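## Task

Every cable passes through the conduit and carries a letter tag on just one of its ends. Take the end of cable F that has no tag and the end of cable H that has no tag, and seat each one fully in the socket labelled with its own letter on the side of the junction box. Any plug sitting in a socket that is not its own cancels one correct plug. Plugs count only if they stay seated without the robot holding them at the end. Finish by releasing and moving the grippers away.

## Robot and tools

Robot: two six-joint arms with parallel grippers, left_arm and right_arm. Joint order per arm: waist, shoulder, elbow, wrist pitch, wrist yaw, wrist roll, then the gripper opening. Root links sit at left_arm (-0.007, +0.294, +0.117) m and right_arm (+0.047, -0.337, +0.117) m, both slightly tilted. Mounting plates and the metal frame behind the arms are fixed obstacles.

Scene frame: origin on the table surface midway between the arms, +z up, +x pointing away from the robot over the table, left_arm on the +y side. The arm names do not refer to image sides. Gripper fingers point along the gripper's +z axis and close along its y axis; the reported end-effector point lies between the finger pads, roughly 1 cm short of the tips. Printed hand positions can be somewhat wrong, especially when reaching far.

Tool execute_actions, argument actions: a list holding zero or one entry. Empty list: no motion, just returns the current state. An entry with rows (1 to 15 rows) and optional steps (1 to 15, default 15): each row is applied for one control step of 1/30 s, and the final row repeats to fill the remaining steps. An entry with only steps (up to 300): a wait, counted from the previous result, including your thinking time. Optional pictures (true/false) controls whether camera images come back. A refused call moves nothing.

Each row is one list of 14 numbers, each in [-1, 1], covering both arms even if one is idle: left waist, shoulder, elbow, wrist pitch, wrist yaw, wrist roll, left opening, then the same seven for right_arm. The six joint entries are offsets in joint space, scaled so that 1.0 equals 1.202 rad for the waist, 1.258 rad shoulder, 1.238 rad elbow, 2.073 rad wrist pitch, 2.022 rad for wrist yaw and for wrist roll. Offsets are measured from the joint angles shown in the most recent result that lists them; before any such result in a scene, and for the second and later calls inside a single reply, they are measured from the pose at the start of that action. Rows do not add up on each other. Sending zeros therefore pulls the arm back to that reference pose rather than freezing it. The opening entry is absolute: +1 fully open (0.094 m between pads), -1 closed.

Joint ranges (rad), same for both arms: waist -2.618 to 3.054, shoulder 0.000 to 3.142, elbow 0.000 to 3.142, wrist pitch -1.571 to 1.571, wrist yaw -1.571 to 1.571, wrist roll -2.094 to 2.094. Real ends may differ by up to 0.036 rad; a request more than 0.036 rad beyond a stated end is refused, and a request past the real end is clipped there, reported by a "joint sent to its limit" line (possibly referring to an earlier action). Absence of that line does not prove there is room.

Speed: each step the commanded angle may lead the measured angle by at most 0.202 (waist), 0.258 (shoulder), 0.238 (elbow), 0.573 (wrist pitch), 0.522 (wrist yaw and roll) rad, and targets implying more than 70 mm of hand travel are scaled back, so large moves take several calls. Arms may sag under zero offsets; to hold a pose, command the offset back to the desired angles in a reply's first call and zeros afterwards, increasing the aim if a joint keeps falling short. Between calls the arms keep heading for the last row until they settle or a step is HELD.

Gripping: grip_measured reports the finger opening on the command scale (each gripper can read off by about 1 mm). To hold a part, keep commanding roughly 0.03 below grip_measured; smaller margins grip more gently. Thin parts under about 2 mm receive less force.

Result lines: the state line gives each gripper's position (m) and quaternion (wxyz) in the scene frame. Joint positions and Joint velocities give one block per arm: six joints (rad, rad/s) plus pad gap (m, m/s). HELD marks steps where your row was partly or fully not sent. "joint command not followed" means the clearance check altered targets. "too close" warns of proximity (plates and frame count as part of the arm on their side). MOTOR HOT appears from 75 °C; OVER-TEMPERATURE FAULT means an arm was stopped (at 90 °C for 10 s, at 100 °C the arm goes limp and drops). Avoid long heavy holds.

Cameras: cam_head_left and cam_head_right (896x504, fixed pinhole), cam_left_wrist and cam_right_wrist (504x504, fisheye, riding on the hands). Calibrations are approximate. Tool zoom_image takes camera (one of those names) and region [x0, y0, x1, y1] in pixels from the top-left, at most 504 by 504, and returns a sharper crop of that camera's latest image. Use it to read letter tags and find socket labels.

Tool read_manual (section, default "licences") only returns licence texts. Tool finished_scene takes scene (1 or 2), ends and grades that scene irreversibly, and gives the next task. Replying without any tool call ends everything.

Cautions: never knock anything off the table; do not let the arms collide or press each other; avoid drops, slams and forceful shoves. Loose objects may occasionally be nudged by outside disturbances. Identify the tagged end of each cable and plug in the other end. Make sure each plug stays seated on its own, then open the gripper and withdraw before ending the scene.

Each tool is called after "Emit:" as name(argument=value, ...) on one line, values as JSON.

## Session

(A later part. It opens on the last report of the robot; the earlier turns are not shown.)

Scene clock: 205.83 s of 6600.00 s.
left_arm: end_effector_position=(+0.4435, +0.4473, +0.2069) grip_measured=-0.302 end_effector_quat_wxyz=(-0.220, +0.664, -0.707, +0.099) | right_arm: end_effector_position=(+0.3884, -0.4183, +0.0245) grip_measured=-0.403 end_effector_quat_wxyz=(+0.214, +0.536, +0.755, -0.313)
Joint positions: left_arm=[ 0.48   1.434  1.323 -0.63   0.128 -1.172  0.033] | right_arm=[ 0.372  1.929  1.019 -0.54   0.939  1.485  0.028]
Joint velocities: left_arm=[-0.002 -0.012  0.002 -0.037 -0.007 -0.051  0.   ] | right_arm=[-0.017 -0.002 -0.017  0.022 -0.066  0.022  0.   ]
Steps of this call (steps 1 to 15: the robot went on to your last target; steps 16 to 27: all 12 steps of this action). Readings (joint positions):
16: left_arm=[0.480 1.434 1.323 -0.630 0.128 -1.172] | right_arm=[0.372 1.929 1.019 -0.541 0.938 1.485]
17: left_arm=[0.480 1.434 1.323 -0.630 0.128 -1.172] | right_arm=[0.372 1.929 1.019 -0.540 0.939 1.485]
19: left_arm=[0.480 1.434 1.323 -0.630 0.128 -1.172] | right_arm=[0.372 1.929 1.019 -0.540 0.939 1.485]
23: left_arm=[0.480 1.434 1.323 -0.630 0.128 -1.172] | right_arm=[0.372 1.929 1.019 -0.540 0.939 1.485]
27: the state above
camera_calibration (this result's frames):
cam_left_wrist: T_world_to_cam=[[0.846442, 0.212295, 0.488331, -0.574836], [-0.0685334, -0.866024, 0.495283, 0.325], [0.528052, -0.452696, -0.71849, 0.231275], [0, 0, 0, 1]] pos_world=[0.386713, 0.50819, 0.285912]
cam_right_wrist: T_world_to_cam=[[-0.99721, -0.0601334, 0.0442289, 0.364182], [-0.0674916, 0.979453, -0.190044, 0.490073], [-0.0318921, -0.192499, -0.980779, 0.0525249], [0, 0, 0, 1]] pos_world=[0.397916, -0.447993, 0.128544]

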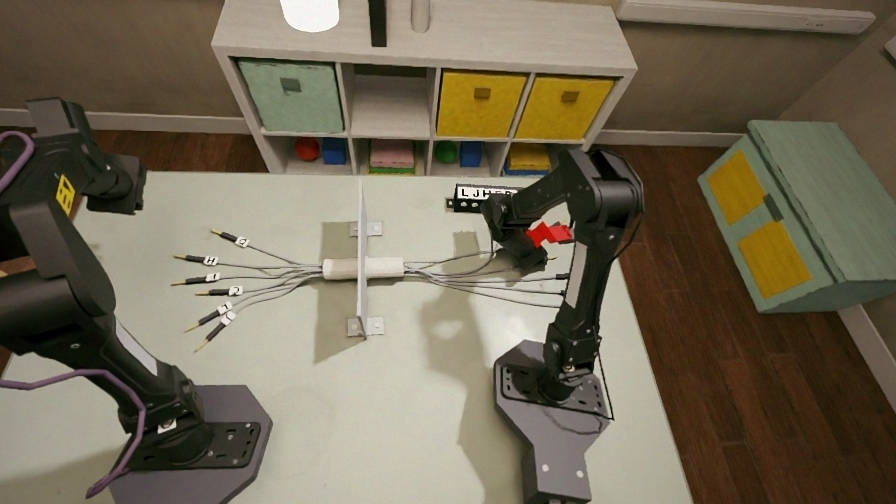

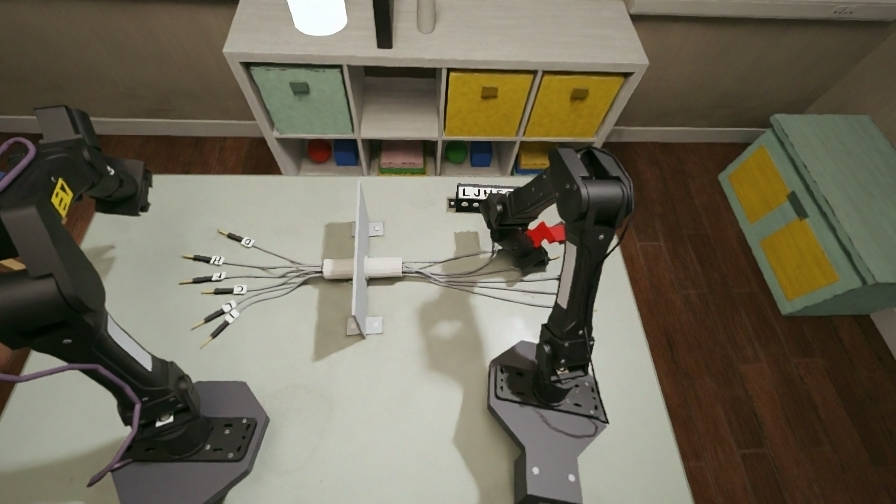

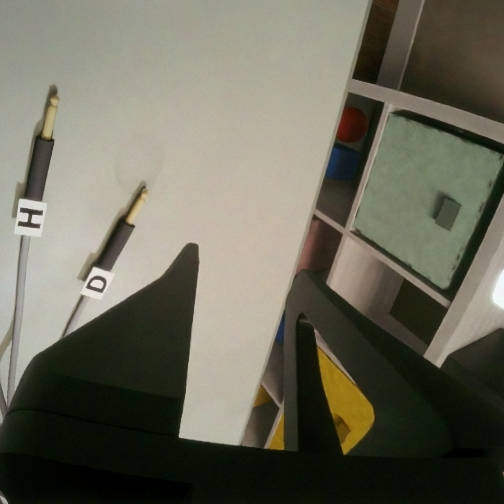

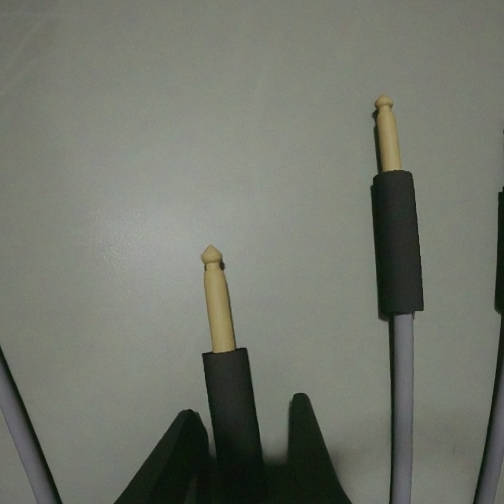

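Emit:
execute_actions(actions=[{"rows":[[0,0,0,0,0,0,-0.3,0,0,0,0,0,0,-0.6],[0,0,0,0,0,0,-0.3,0,0,0,0,0,0,-0.7],[0,0,0,0,0,0,-0.3,0,0,0,0,0,0,-0.82]],"steps":15}])

Scene clock: 206.93 s of 6600.00 s.
left_arm: end_effector_position=(+0.4436, +0.4471, +0.2069) grip_measured=-0.302 end_effector_quat_wxyz=(-0.220, +0.664, -0.707, +0.099) | right_arm: end_effector_position=(+0.3882, -0.4177, +0.0240) grip_measured=-0.780 end_effector_quat_wxyz=(+0.212, +0.537, +0.755, -0.311)
Joint positions: left_arm=[ 0.48   1.434  1.323 -0.63   0.129 -1.172  0.033] | right_arm=[ 0.372  1.929  1.019 -0.54   0.934  1.485  0.01 ]
Joint velocities: left_arm=[-0.002 -0.017 -0.017 -0.037  0.007  0.051 -0.001] | right_arm=[-0.002  0.002  0.002  0.051  0.051 -0.022 -0.   ]
Steps of this call (steps 1 to 15: the robot went on to your last target; steps 16 to 18: nothing new was sent; steps 19 to 33: all 15 steps of this action). Readings (joint positions):
19: left_arm=[0.480 1.434 1.323 -0.630 0.128 -1.172] | right_arm=[0.372 1.929 1.019 -0.540 0.938 1.485]
20: left_arm=[0.480 1.434 1.323 -0.630 0.128 -1.172] | right_arm=[0.372 1.929 1.019 -0.540 0.937 1.485]
22: left_arm=[0.480 1.434 1.323 -0.630 0.129 -1.172] | right_arm=[0.372 1.929 1.019 -0.540 0.934 1.485]
26: left_arm=[0.480 1.434 1.323 -0.630 0.129 -1.172] | right_arm=[0.372 1.929 1.019 -0.540 0.934 1.485]
33: the state above
camera_calibration (this result's frames):
cam_left_wrist: T_world_to_cam=[[0.846409, 0.212303, 0.488384, -0.574847], [-0.0689532, -0.865684, 0.495819, 0.324815], [0.52805, -0.453341, -0.718084, 0.231399], [0, 0, 0, 1]] pos_world=[0.386762, 0.508132, 0.28586]
cam_right_wrist: T_world_to_cam=[[-0.997225, -0.0595362, 0.0447023, 0.364291], [-0.0668625, 0.980269, -0.186018, 0.489456], [-0.0327455, -0.18849, -0.981529, 0.054148], [0, 0, 0, 1]] pos_world=[0.397779, -0.447904, 0.127911]

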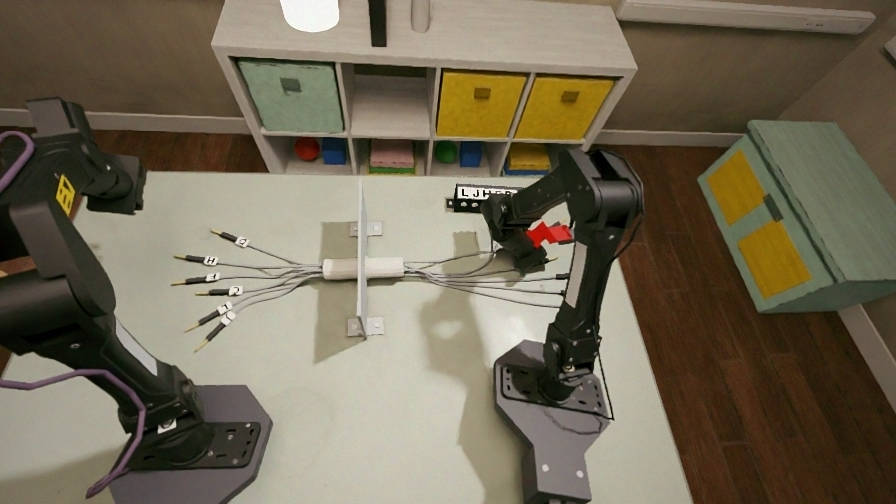

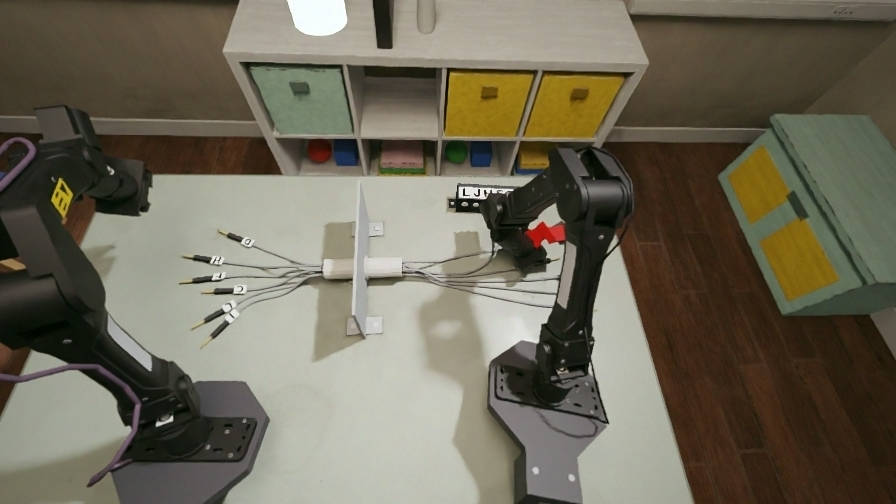

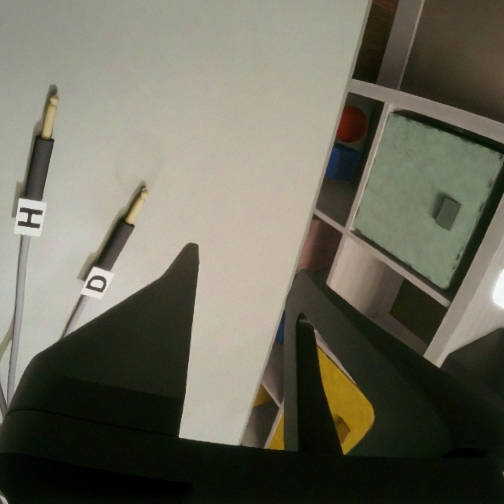

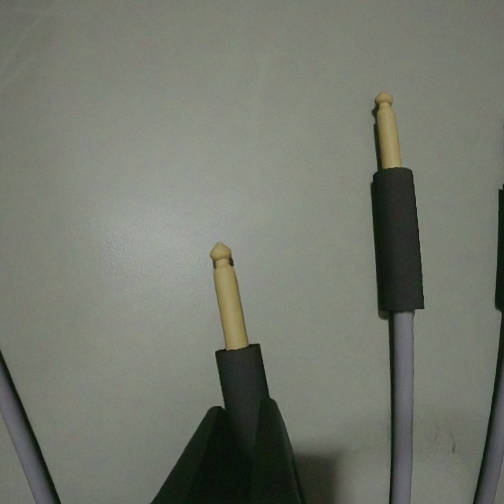

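Emit:
execute_actions(actions=[{"rows":[[0,0,0,0,0,0,-0.3,0,-0.04,0,-0.01,0,0,-0.85],[0,0,0,0,0,0,-0.3,0,-0.1,0,-0.03,0,0,-0.85],[0,0,0,0,0,0,-0.3,0,-0.17,0,-0.05,0,0,-0.85],[0,0,0,0,0,0,-0.3,0,-0.24,0,-0.07,0,0,-0.85],[0,0,0,0,0,0,-0.3,0,-0.3,0,-0.09,0,0,-0.85]],"steps":15}])

Emit:
execute_actions(actions=[{"rows":[[0,0,0,0,0,0,-0.3,0.02,-0.03,-0.05,0.08,-0.03,-0.1,-0.85],[0,0,0,0,0,0,-0.3,0.04,-0.06,-0.1,0.16,-0.06,-0.2,-0.85],[0,0,0,0,0,0,-0.3,0.06,-0.09,-0.15,0.24,-0.09,-0.3,-0.85],[0,0,0,0,0,0,-0.3,0.08,-0.1,-0.2,0.32,-0.12,-0.4,-0.85],[0,0,0,0,0,0,-0.3,0.1,-0.1,-0.25,0.4,-0.15,-0.5,-0.85],[0,0,0,0,0,0,-0.3,0.12,-0.1,-0.3,0.46,-0.18,-0.6,-0.85],[0,0,0,0,0,0,-0.3,0.14,-0.1,-0.34,0.52,-0.2,-0.7,-0.85]],"steps":15}])

Emit:
execute_actions(actions=[{"steps":25}])

Scene clock: 210.23 s of 6600.00 s.
left_arm: end_effector_position=(+0.4436, +0.4470, +0.2069) grip_measured=-0.302 end_effector_quat_wxyz=(-0.220, +0.664, -0.707, +0.100) | right_arm: end_effector_position=(+0.4086, -0.4324, +0.1307) grip_measured=-0.780 end_effector_quat_wxyz=(+0.275, +0.588, +0.723, -0.237)
Joint positions: left_arm=[ 0.48   1.434  1.323 -0.63   0.129 -1.172  0.033] | right_arm=[ 0.372  1.544  1.014 -0.692  0.919  1.485  0.01 ]
Joint velocities: left_arm=[-0.012 -0.007  0.012 -0.066 -0.007 -0.022 -0.001] | right_arm=[ 0.012  0.046  0.007 -0.183  0.022  0.007 -0.001]
Steps of this call (steps 1 to 15: the robot went on to your last target; steps 16 to 84: nothing new was sent; steps 85 to 99: all 15 steps of this action). Readings (joint positions):
85: left_arm=[0.480 1.434 1.323 -0.630 0.129 -1.172] | right_arm=[0.372 1.928 1.019 -0.541 0.934 1.485]
86: left_arm=[0.480 1.434 1.323 -0.630 0.129 -1.172] | right_arm=[0.372 1.918 1.019 -0.545 0.929 1.485]
88: left_arm=[0.480 1.434 1.323 -0.630 0.129 -1.172] | right_arm=[0.372 1.850 1.016 -0.581 0.913 1.485]
92: left_arm=[0.480 1.434 1.323 -0.630 0.129 -1.172] | right_arm=[0.372 1.602 1.014 -0.646 0.912 1.485]
99: the state above
camera_calibration (this result's frames):
cam_left_wrist: T_world_to_cam=[[0.846376, 0.212312, 0.488438, -0.574858], [-0.069373, -0.865344, 0.496354, 0.32463], [0.528048, -0.453987, -0.717678, 0.231523], [0, 0, 0, 1]] pos_world=[0.386811, 0.508074, 0.285809]
cam_right_wrist: T_world_to_cam=[[-0.984216, -0.0152895, -0.176309, 0.421699], [0.0107846, 0.989227, -0.145989, 0.491989], [0.176642, -0.145586, -0.973449, 0.0887202], [0, 0, 0, 1]] pos_world=[0.394065, -0.467325, 0.232539]

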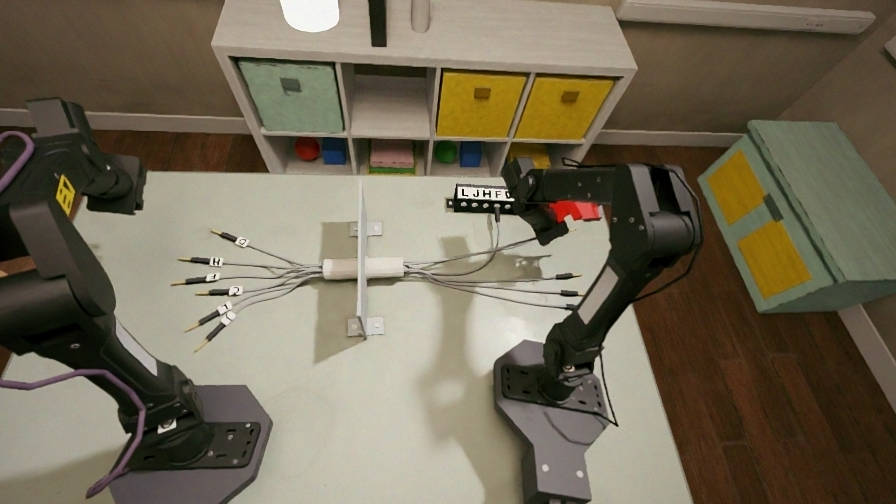

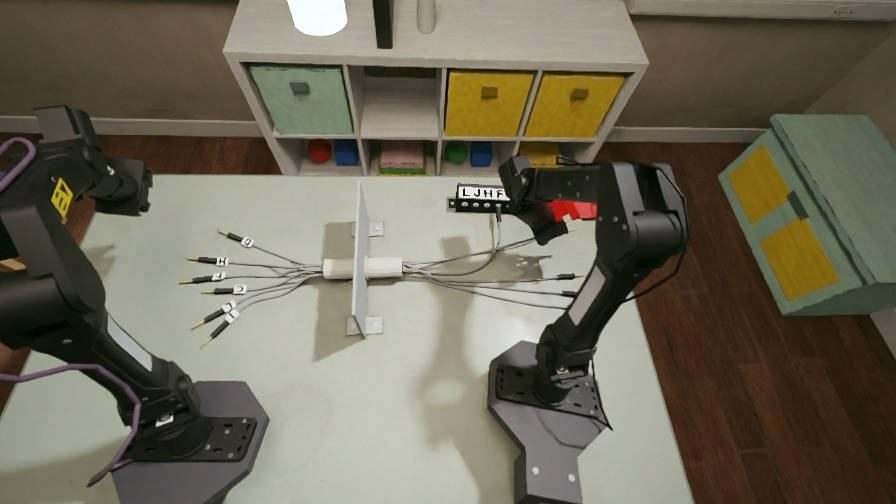

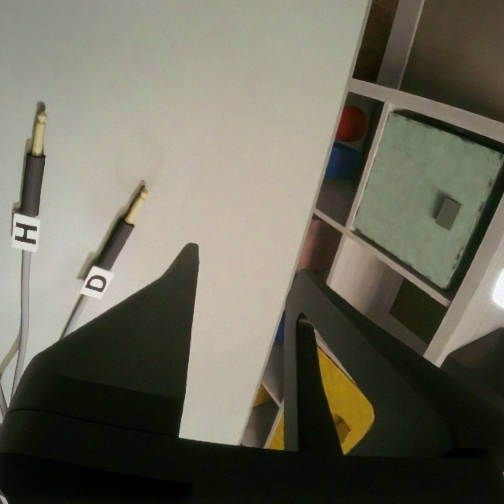

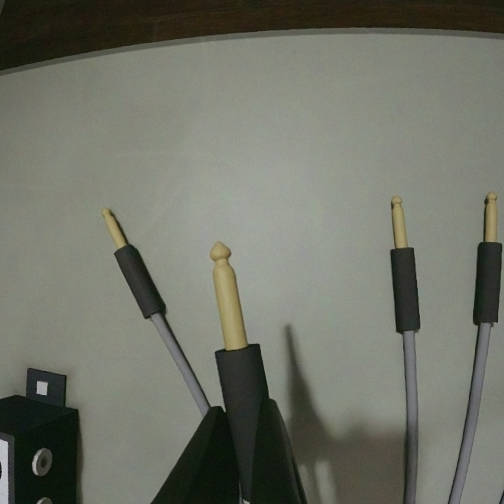

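Scene clock: 210.73 s of 6600.00 s.
left_arm: end_effector_position=(+0.4436, +0.4469, +0.2069) grip_measured=-0.302 end_effector_quat_wxyz=(-0.220, +0.664, -0.708, +0.100) | right_arm: end_effector_position=(+0.4541, -0.3058, +0.1028) grip_measured=-0.780 end_effector_quat_wxyz=(+0.356, +0.115, +0.926, -0.051)
Joint positions: left_arm=[ 0.48   1.434  1.323 -0.63   0.13  -1.172  0.033] | right_arm=[0.534 1.441 0.593 0.28  0.542 0.262 0.01 ]
Joint velocities: left_arm=[-0.012  0.007 -0.007 -0.066 -0.066  0.066 -0.   ] | right_arm=[-0.017  0.007 -0.002  0.667 -0.198 -1.253 -0.001]
Steps of this call (steps 1 to 15: all 15 steps of this action). Readings (joint positions):
1: left_arm=[0.480 1.434 1.323 -0.630 0.130 -1.172] | right_arm=[0.372 1.543 1.006 -0.674 0.913 1.458]
2: left_arm=[0.480 1.434 1.323 -0.630 0.130 -1.172] | right_arm=[0.375 1.534 0.982 -0.619 0.895 1.397]
4: left_arm=[0.480 1.434 1.323 -0.630 0.130 -1.172] | right_arm=[0.402 1.492 0.887 -0.447 0.834 1.210]
8: left_arm=[0.480 1.434 1.323 -0.630 0.130 -1.172] | right_arm=[0.503 1.441 0.661 -0.029 0.666 0.821]
15: the state above
camera_calibration (this result's frames):
cam_left_wrist: T_world_to_cam=[[0.846343, 0.21232, 0.488491, -0.574869], [-0.0697928, -0.865003, 0.496889, 0.324445], [0.528046, -0.454632, -0.717271, 0.231647], [0, 0, 0, 1]] pos_world=[0.38686, 0.508016, 0.285758]
cam_right_wrist: T_world_to_cam=[[-0.415468, -0.891273, -0.181709, -0.06207], [-0.886669, 0.441408, -0.137759, 0.601317], [0.202989, 0.103881, -0.973655, 0.136224], [0, 0, 0, 1]] pos_world=[0.479729, -0.334899, 0.204193]

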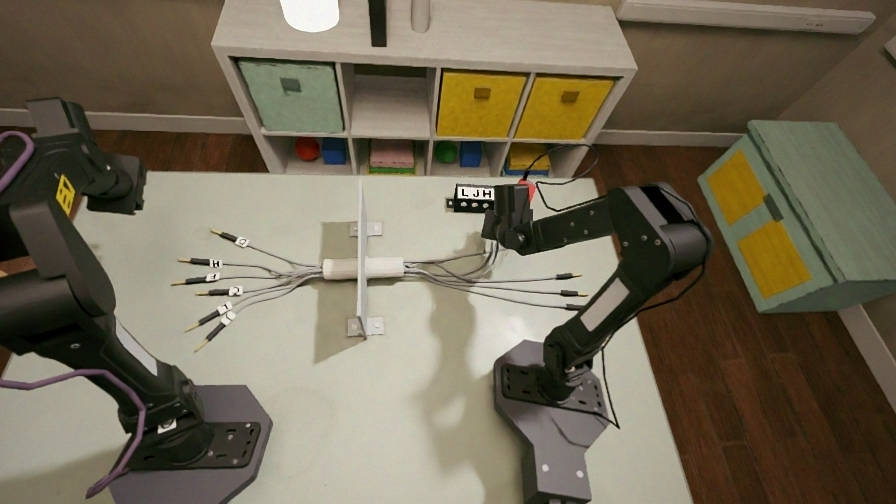

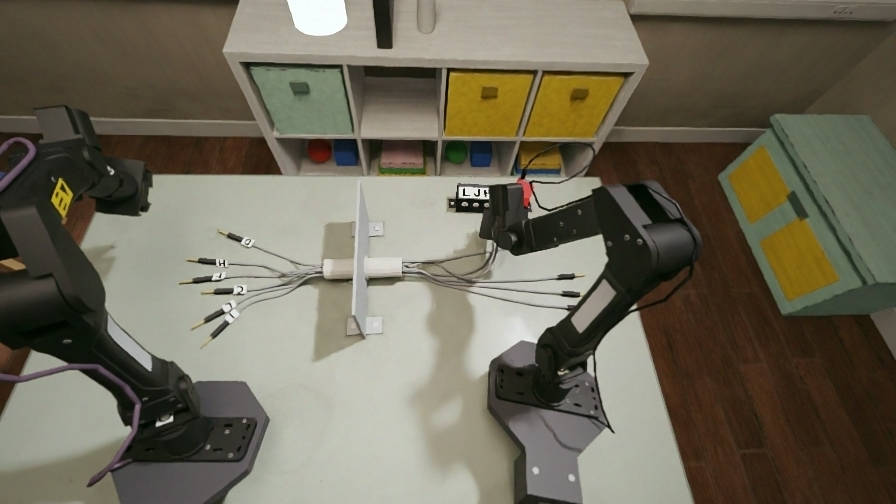

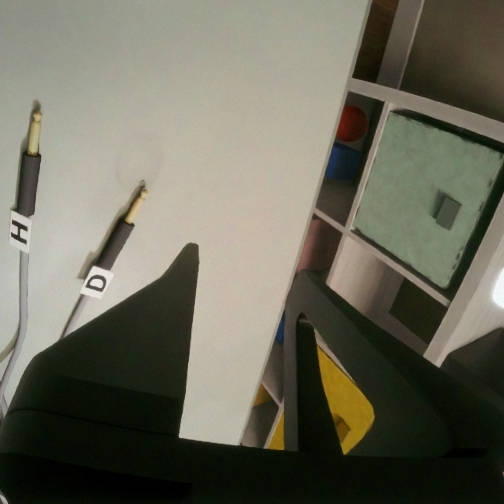

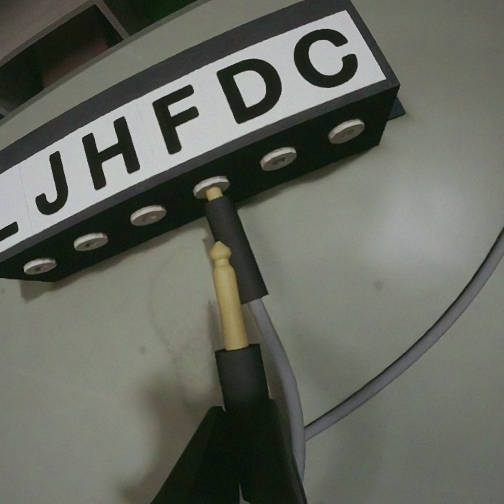

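Scene clock: 211.57 s of 6600.00 s.
left_arm: end_effector_position=(+0.4436, +0.4469, +0.2069) grip_measured=-0.302 end_effector_quat_wxyz=(-0.220, +0.664, -0.708, +0.100) | right_arm: end_effector_position=(+0.4686, -0.3007, +0.1152) grip_measured=-0.780 end_effector_quat_wxyz=(+0.386, +0.043, +0.919, -0.064)
Joint positions: left_arm=[ 0.48   1.434  1.323 -0.63   0.13  -1.172  0.033] | right_arm=[0.534 1.441 0.593 0.366 0.52  0.079 0.01 ]
Joint velocities: left_arm=[-0.002  0.007  0.007  0.007 -0.007  0.051  0.001] | right_arm=[-0.007  0.012  0.007  0.022 -0.022 -0.022 -0.001]
Steps of this call (steps 1 to 25: the robot went on to your last target). Readings (joint positions):
1: left_arm=[0.480 1.434 1.323 -0.630 0.130 -1.172] | right_arm=[0.534 1.441 0.593 0.299 0.537 0.225]
2: left_arm=[0.480 1.434 1.323 -0.630 0.130 -1.172] | right_arm=[0.534 1.441 0.593 0.315 0.533 0.196]
4: left_arm=[0.480 1.434 1.323 -0.630 0.130 -1.172] | right_arm=[0.534 1.441 0.593 0.336 0.528 0.153]
8: left_arm=[0.480 1.434 1.323 -0.630 0.130 -1.172] | right_arm=[0.534 1.441 0.593 0.355 0.523 0.109]
25: the state above
camera_calibration (this result's frames):
cam_left_wrist: T_world_to_cam=[[0.846343, 0.21232, 0.488491, -0.574869], [-0.0697928, -0.865003, 0.496889, 0.324445], [0.528046, -0.454632, -0.717271, 0.231647], [0, 0, 0, 1]] pos_world=[0.38686, 0.508016, 0.285758]
cam_right_wrist: T_world_to_cam=[[-0.29087, -0.948879, -0.122571, -0.131773], [-0.925932, 0.311437, -0.213677, 0.601711], [0.240926, 0.0513401, -0.969185, 0.110792], [0, 0, 0, 1]] pos_world=[0.492122, -0.31812, 0.219798]

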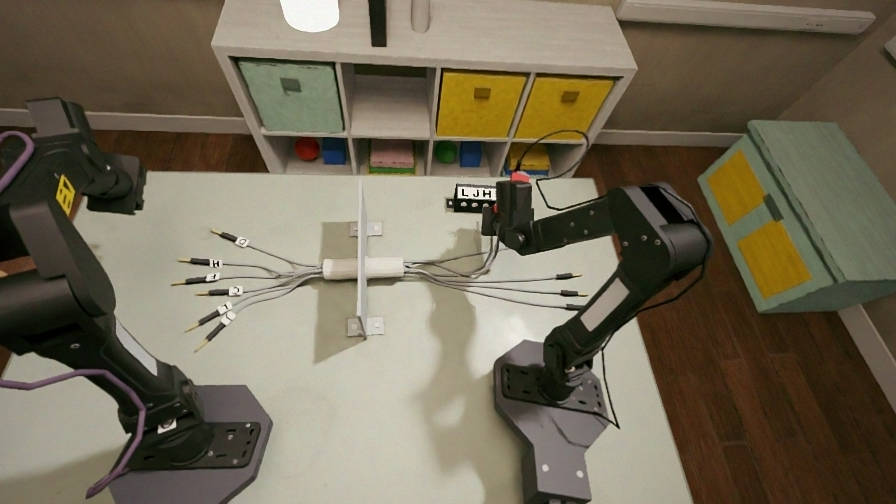

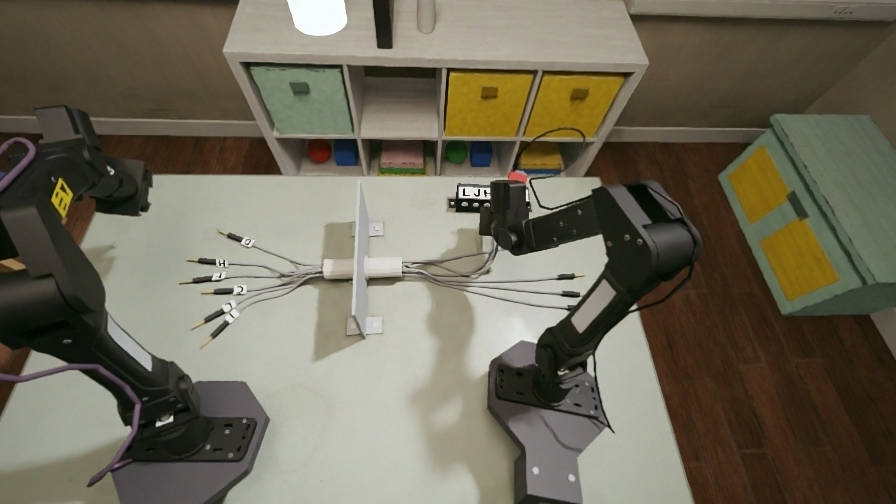

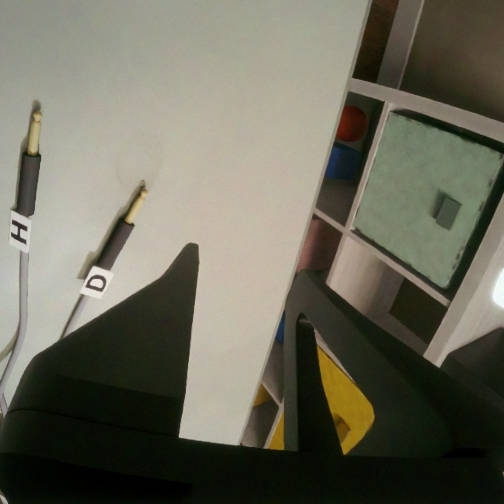

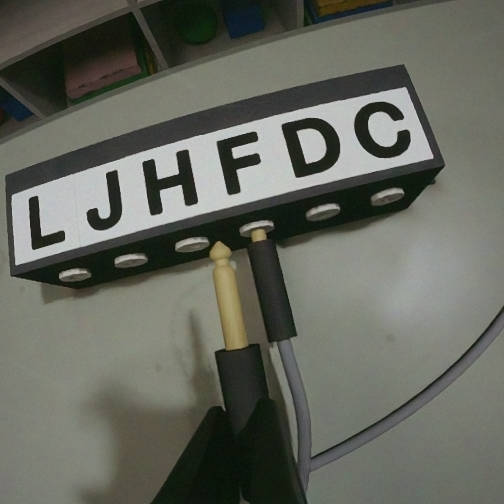

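Emit:
execute_actions(actions=[{"rows":[[0,0,0,0,0,0,-0.3,0,0,0,0.02,-0.055,0,-0.85]],"steps":15}])

Emit:
execute_actions(actions=[{"steps":12}])

Scene clock: 213.00 s of 6600.00 s.
left_arm: end_effector_position=(+0.4437, +0.4468, +0.2069) grip_measured=-0.302 end_effector_quat_wxyz=(-0.220, +0.664, -0.708, +0.100) | right_arm: end_effector_position=(+0.4728, -0.2826, +0.1169) grip_measured=-0.780 end_effector_quat_wxyz=(+0.393, +0.027, +0.919, -0.016)
Joint positions: left_arm=[ 0.48   1.434  1.323 -0.63   0.131 -1.172  0.033] | right_arm=[0.534 1.441 0.593 0.388 0.419 0.079 0.01 ]
Joint velocities: left_arm=[-0.007  0.002 -0.012  0.007  0.022  0.007  0.   ] | right_arm=[-0.012 -0.007  0.012  0.022  0.066  0.022  0.   ]
Steps of this call (steps 1 to 15: the robot went on to your last target; steps 16 to 28: nothing new was sent; steps 29 to 43: all 15 steps of this action). Readings (joint positions):
29: left_arm=[0.480 1.434 1.323 -0.630 0.131 -1.172] | right_arm=[0.534 1.441 0.593 0.368 0.508 0.079]
30: left_arm=[0.480 1.434 1.323 -0.630 0.131 -1.172] | right_arm=[0.534 1.441 0.593 0.371 0.489 0.079]
32: left_arm=[0.480 1.434 1.323 -0.630 0.131 -1.172] | right_arm=[0.534 1.441 0.593 0.378 0.461 0.079]
36: left_arm=[0.480 1.434 1.323 -0.630 0.131 -1.172] | right_arm=[0.534 1.441 0.593 0.384 0.433 0.079]
43: the state above
camera_calibration (this result's frames):
cam_left_wrist: T_world_to_cam=[[0.84631, 0.212328, 0.488544, -0.57488], [-0.0702125, -0.864662, 0.497424, 0.32426], [0.528043, -0.455277, -0.716864, 0.23177], [0, 0, 0, 1]] pos_world=[0.386909, 0.507958, 0.285707]
cam_right_wrist: T_world_to_cam=[[-0.224088, -0.954047, -0.198944, -0.13734], [-0.942204, 0.264255, -0.205964, 0.593729], [0.249071, 0.141292, -0.958123, 0.130736], [0, 0, 0, 1]] pos_world=[0.496075, -0.306396, 0.220224]

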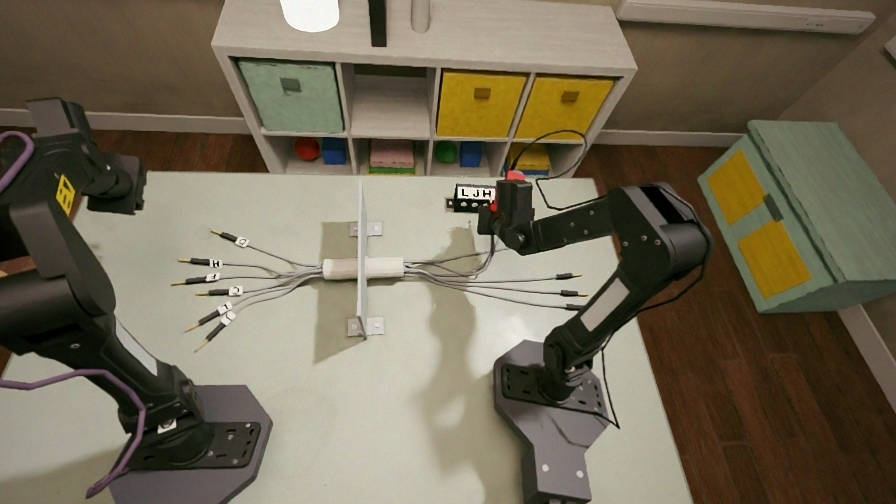

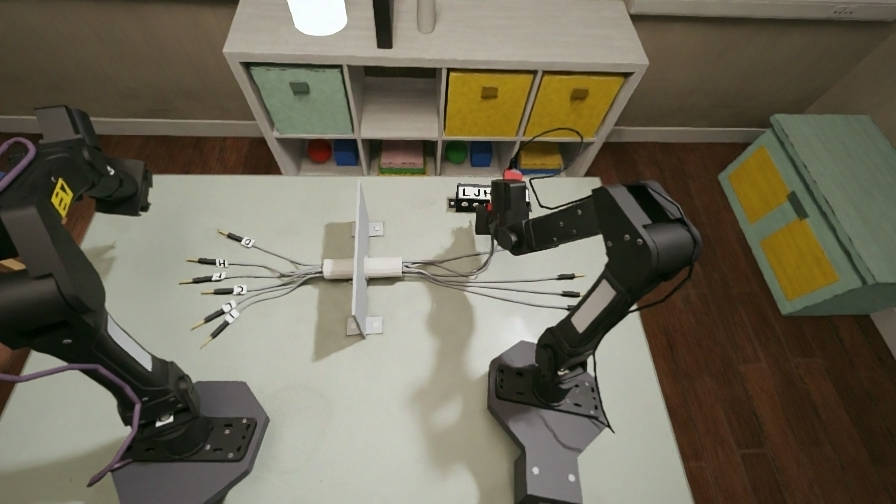

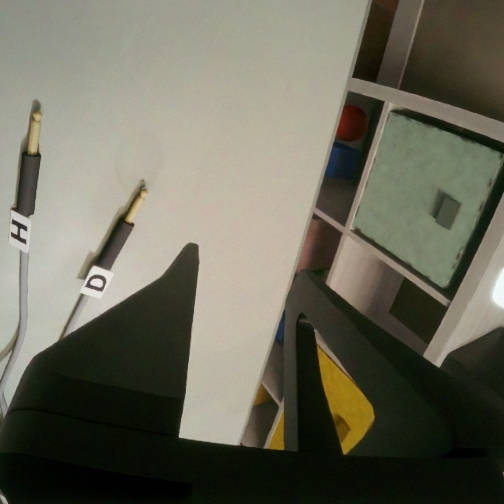

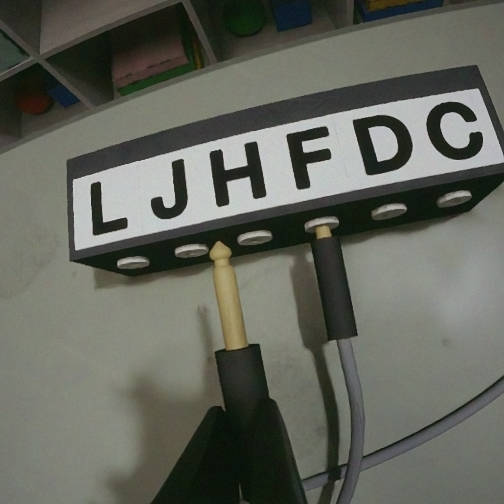

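Scene clock: 213.40 s of 6600.00 s.
left_arm: end_effector_position=(+0.4437, +0.4468, +0.2069) grip_measured=-0.302 end_effector_quat_wxyz=(-0.220, +0.664, -0.708, +0.100) | right_arm: end_effector_position=(+0.4728, -0.2821, +0.1169) grip_measured=-0.780 end_effector_quat_wxyz=(+0.393, +0.026, +0.919, -0.014)
Joint positions: left_arm=[ 0.48   1.434  1.323 -0.63   0.131 -1.172  0.033] | right_arm=[0.534 1.441 0.593 0.388 0.416 0.079 0.01 ]
Joint velocities: left_arm=[-0.002 -0.002 -0.012 -0.037  0.037 -0.037  0.   ] | right_arm=[-0.012  0.012 -0.007 -0.007  0.081 -0.022  0.001]
Steps of this call (steps 1 to 12: the robot went on to your last target). Readings (joint positions):
1: left_arm=[0.480 1.434 1.323 -0.630 0.131 -1.172] | right_arm=[0.534 1.441 0.593 0.388 0.419 0.079]
2: left_arm=[0.480 1.434 1.323 -0.630 0.131 -1.172] | right_arm=[0.534 1.441 0.593 0.388 0.418 0.079]
4: left_arm=[0.480 1.434 1.323 -0.630 0.131 -1.172] | right_arm=[0.534 1.441 0.593 0.388 0.417 0.079]
8: left_arm=[0.480 1.434 1.323 -0.630 0.131 -1.172] | right_arm=[0.534 1.441 0.593 0.388 0.416 0.079]
12: the state above
camera_calibration (this result's frames):
cam_left_wrist: T_world_to_cam=[[0.84631, 0.212328, 0.488544, -0.57488], [-0.0702125, -0.864662, 0.497424, 0.32426], [0.528043, -0.455277, -0.716864, 0.23177], [0, 0, 0, 1]] pos_world=[0.386909, 0.507958, 0.285707]
cam_right_wrist: T_world_to_cam=[[-0.222028, -0.954073, -0.201117, -0.137525], [-0.942714, 0.262722, -0.205592, 0.593417], [0.248988, 0.143948, -0.957749, 0.131415], [0, 0, 0, 1]] pos_world=[0.496167, -0.30603, 0.220206]

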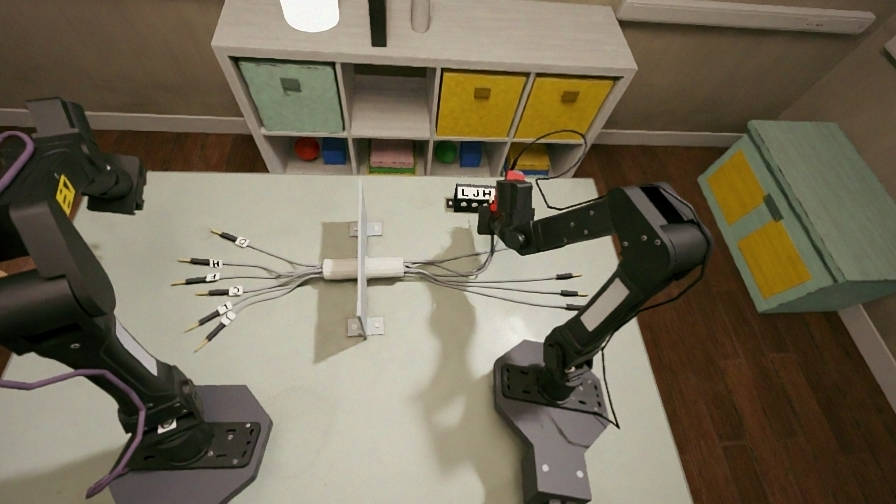

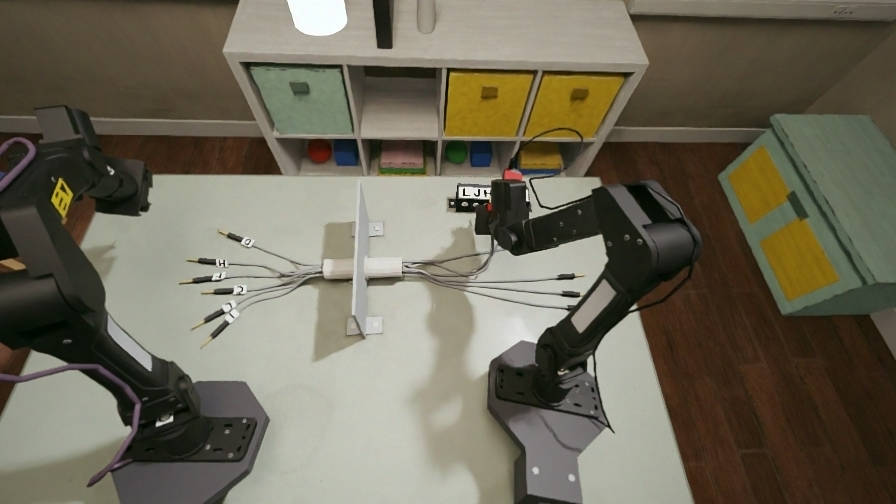

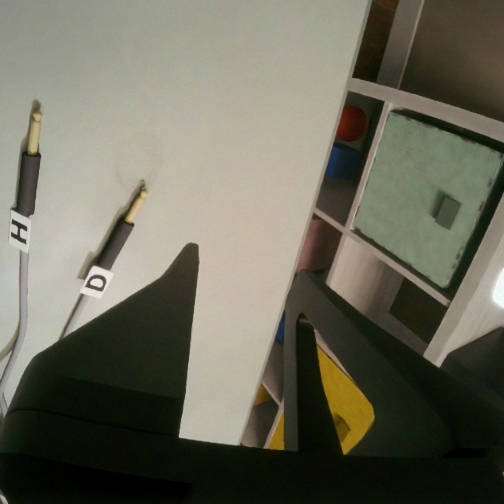

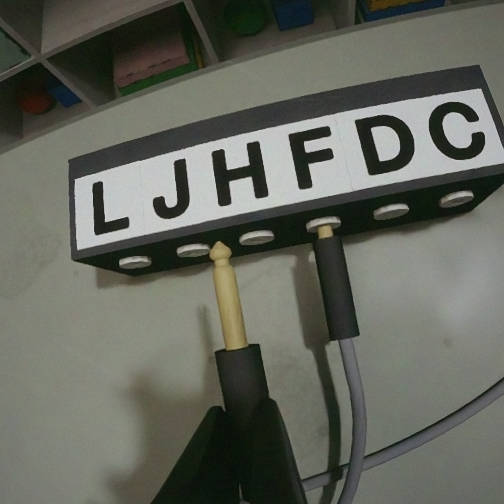

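Emit:
execute_actions(actions=[{"rows":[[0,0,0,0,0,0,-0.3,0,0,0,0,0,-0.14,-0.85]],"steps":15}])

Emit:
execute_actions(actions=[{"steps":12}])

Scene clock: 215.33 s of 6600.00 s.
left_arm: end_effector_position=(+0.4437, +0.4466, +0.2069) grip_measured=-0.302 end_effector_quat_wxyz=(-0.219, +0.664, -0.708, +0.101) | right_arm: end_effector_position=(+0.4728, -0.2821, +0.1169) grip_measured=-0.780 end_effector_quat_wxyz=(+0.387, -0.095, +0.915, -0.066)
Joint positions: left_arm=[ 0.48   1.434  1.323 -0.63   0.132 -1.172  0.033] | right_arm=[ 0.534  1.441  0.593  0.388  0.416 -0.186  0.01 ]
Joint velocities: left_arm=[ 0.007  0.002 -0.002 -0.022 -0.037  0.095 -0.   ] | right_arm=[-0.002  0.037  0.007 -0.007 -0.051 -0.095  0.   ]
Steps of this call (steps 1 to 15: the robot went on to your last target; steps 16 to 43: nothing new was sent; steps 44 to 58: all 15 steps of this action). Readings (joint positions):
44: left_arm=[0.480 1.434 1.323 -0.630 0.131 -1.172] | right_arm=[0.534 1.441 0.593 0.388 0.416 0.041]
45: left_arm=[0.480 1.434 1.323 -0.630 0.131 -1.172] | right_arm=[0.534 1.441 0.593 0.388 0.416 -0.007]
47: left_arm=[0.480 1.434 1.323 -0.630 0.131 -1.172] | right_arm=[0.534 1.441 0.593 0.388 0.416 -0.075]
51: left_arm=[0.480 1.434 1.323 -0.630 0.132 -1.172] | right_arm=[0.534 1.441 0.593 0.388 0.416 -0.147]
58: the state above
camera_calibration (this result's frames):
cam_left_wrist: T_world_to_cam=[[0.846277, 0.212337, 0.488598, -0.574891], [-0.0706323, -0.86432, 0.497958, 0.324075], [0.528039, -0.455922, -0.716457, 0.231894], [0, 0, 0, 1]] pos_world=[0.386958, 0.5079, 0.285656]
cam_right_wrist: T_world_to_cam=[[-0.0438699, -0.998963, -0.012205, -0.256506], [-0.973707, 0.0454879, -0.223218, 0.548851], [0.223541, 0.00209155, -0.974692, 0.10541], [0, 0, 0, 1]] pos_world=[0.499603, -0.281427, 0.222125]

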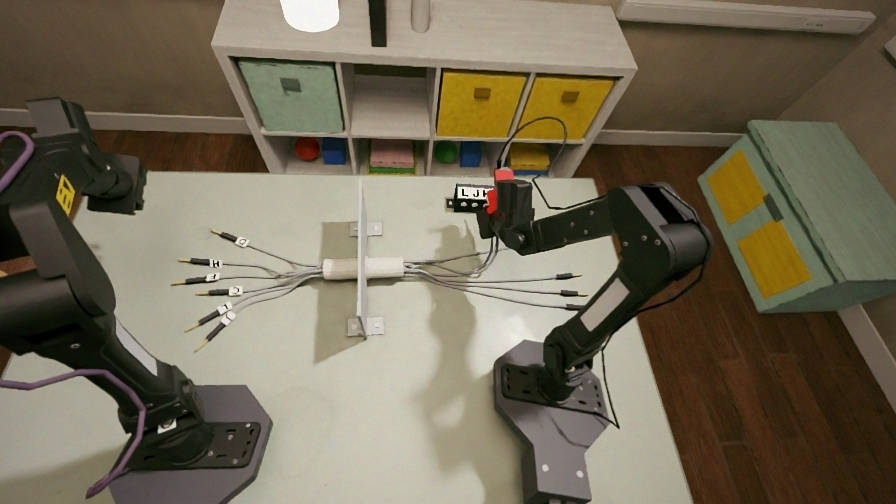

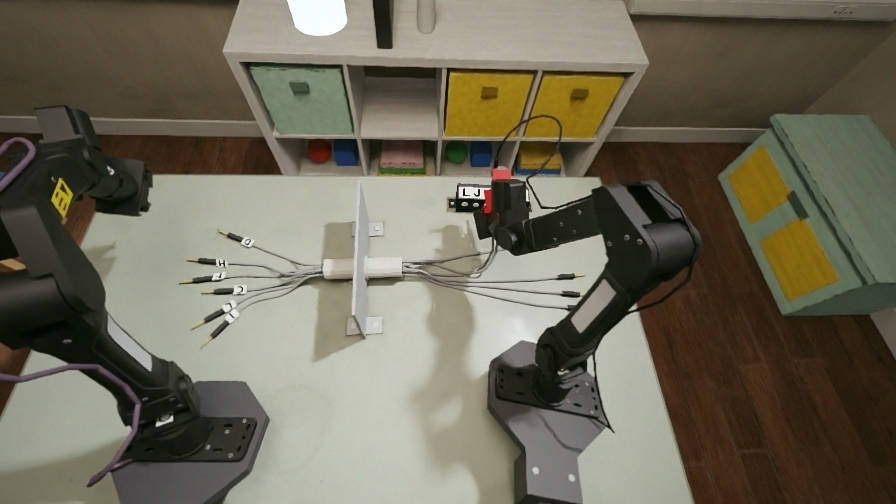

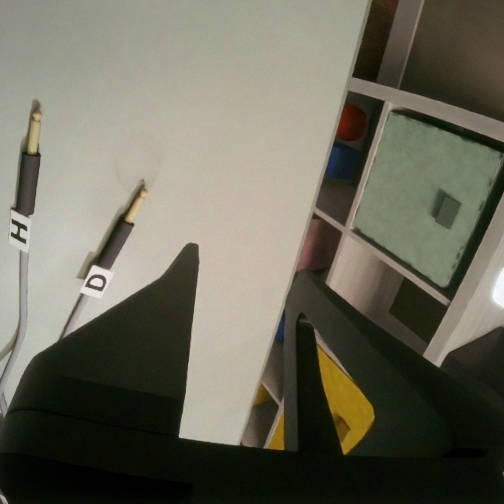

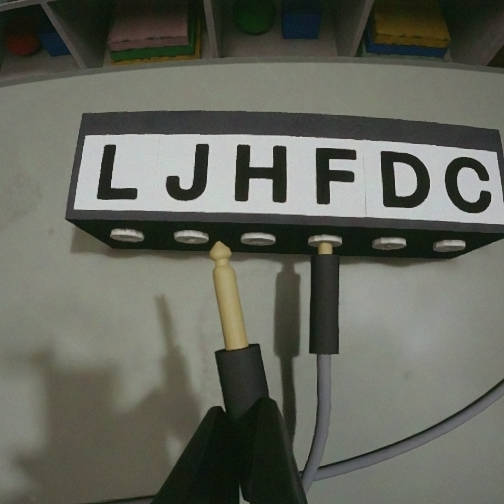

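Scene clock: 215.73 s of 6600.00 s.
left_arm: end_effector_position=(+0.4437, +0.4466, +0.2069) grip_measured=-0.302 end_effector_quat_wxyz=(-0.219, +0.664, -0.708, +0.101) | right_arm: end_effector_position=(+0.4728, -0.2821, +0.1169) grip_measured=-0.780 end_effector_quat_wxyz=(+0.387, -0.100, +0.914, -0.068)
Joint positions: left_arm=[ 0.48   1.434  1.323 -0.63   0.132 -1.172  0.033] | right_arm=[ 0.534  1.441  0.593  0.388  0.416 -0.195  0.01 ]
Joint velocities: left_arm=[-0.017 -0.012  0.002  0.066 -0.022  0.007 -0.001] | right_arm=[-0.007  0.002  0.002  0.007  0.037 -0.081 -0.   ]
Steps of this call (steps 1 to 12: the robot went on to your last target). Readings (joint positions):
1: left_arm=[0.480 1.434 1.323 -0.630 0.132 -1.172] | right_arm=[0.534 1.441 0.593 0.388 0.416 -0.188]
2: left_arm=[0.480 1.434 1.323 -0.630 0.132 -1.172] | right_arm=[0.534 1.441 0.593 0.388 0.416 -0.189]
4: left_arm=[0.480 1.434 1.323 -0.630 0.132 -1.172] | right_arm=[0.534 1.441 0.593 0.388 0.416 -0.192]
8: left_arm=[0.480 1.434 1.323 -0.630 0.132 -1.172] | right_arm=[0.534 1.441 0.593 0.388 0.416 -0.194]
12: the state above
camera_calibration (this result's frames):
cam_left_wrist: T_world_to_cam=[[0.846277, 0.212337, 0.488598, -0.574891], [-0.0706323, -0.86432, 0.497958, 0.324075], [0.528039, -0.455922, -0.716457, 0.231894], [0, 0, 0, 1]] pos_world=[0.386958, 0.5079, 0.285656]
cam_right_wrist: T_world_to_cam=[[-0.0375509, -0.999279, -0.00559098, -0.260356], [-0.974066, 0.0378516, -0.223075, 0.54685], [0.223126, -0.0029307, -0.974785, 0.1042], [0, 0, 0, 1]] pos_world=[0.499641, -0.280562, 0.222106]

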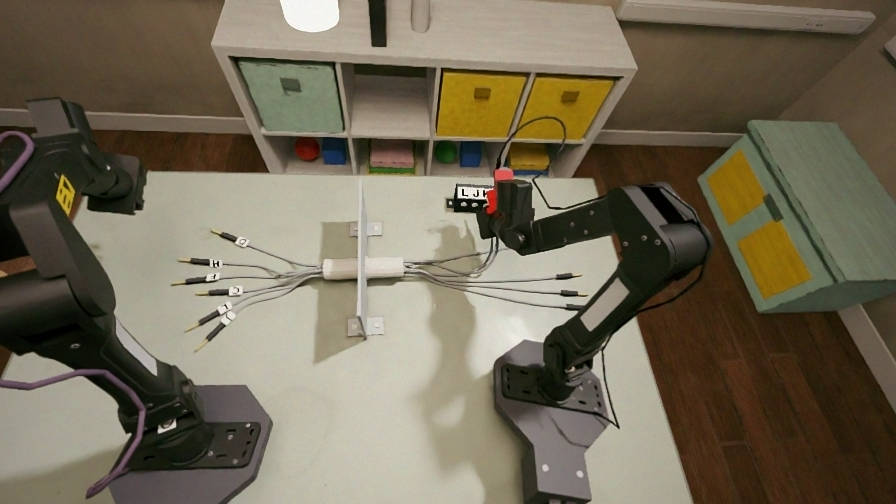

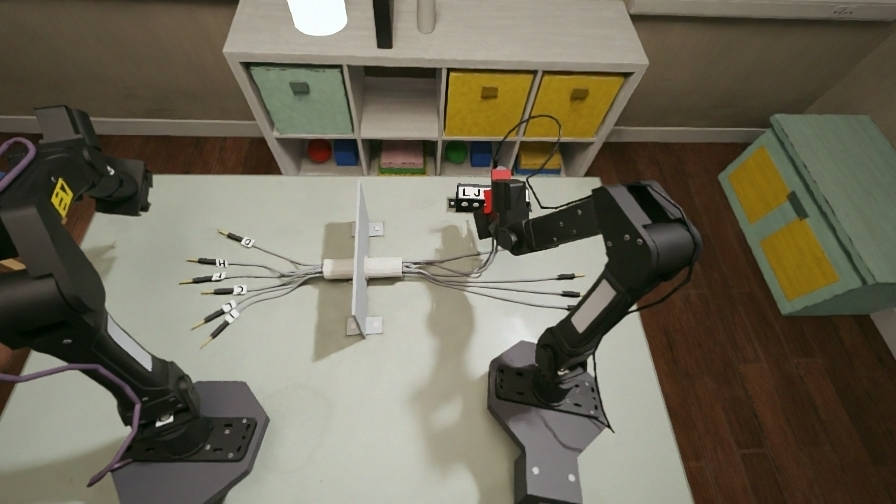

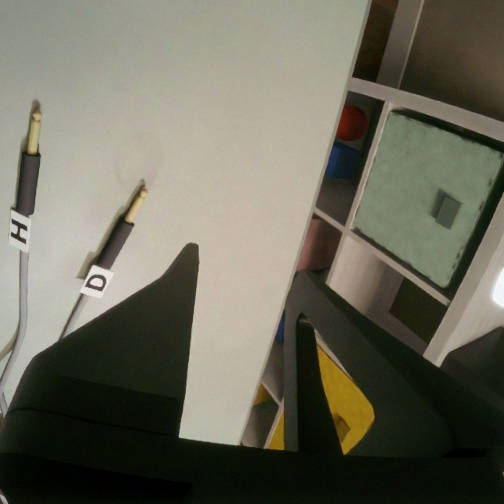

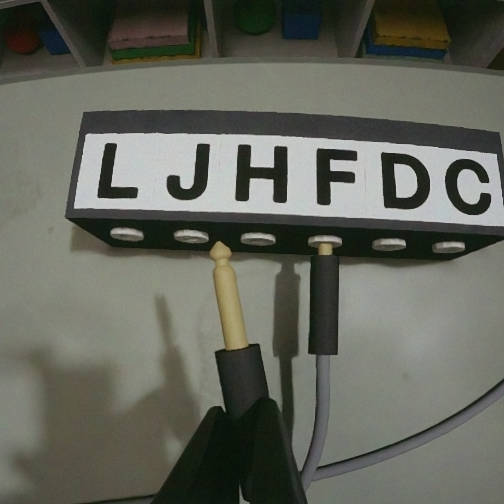

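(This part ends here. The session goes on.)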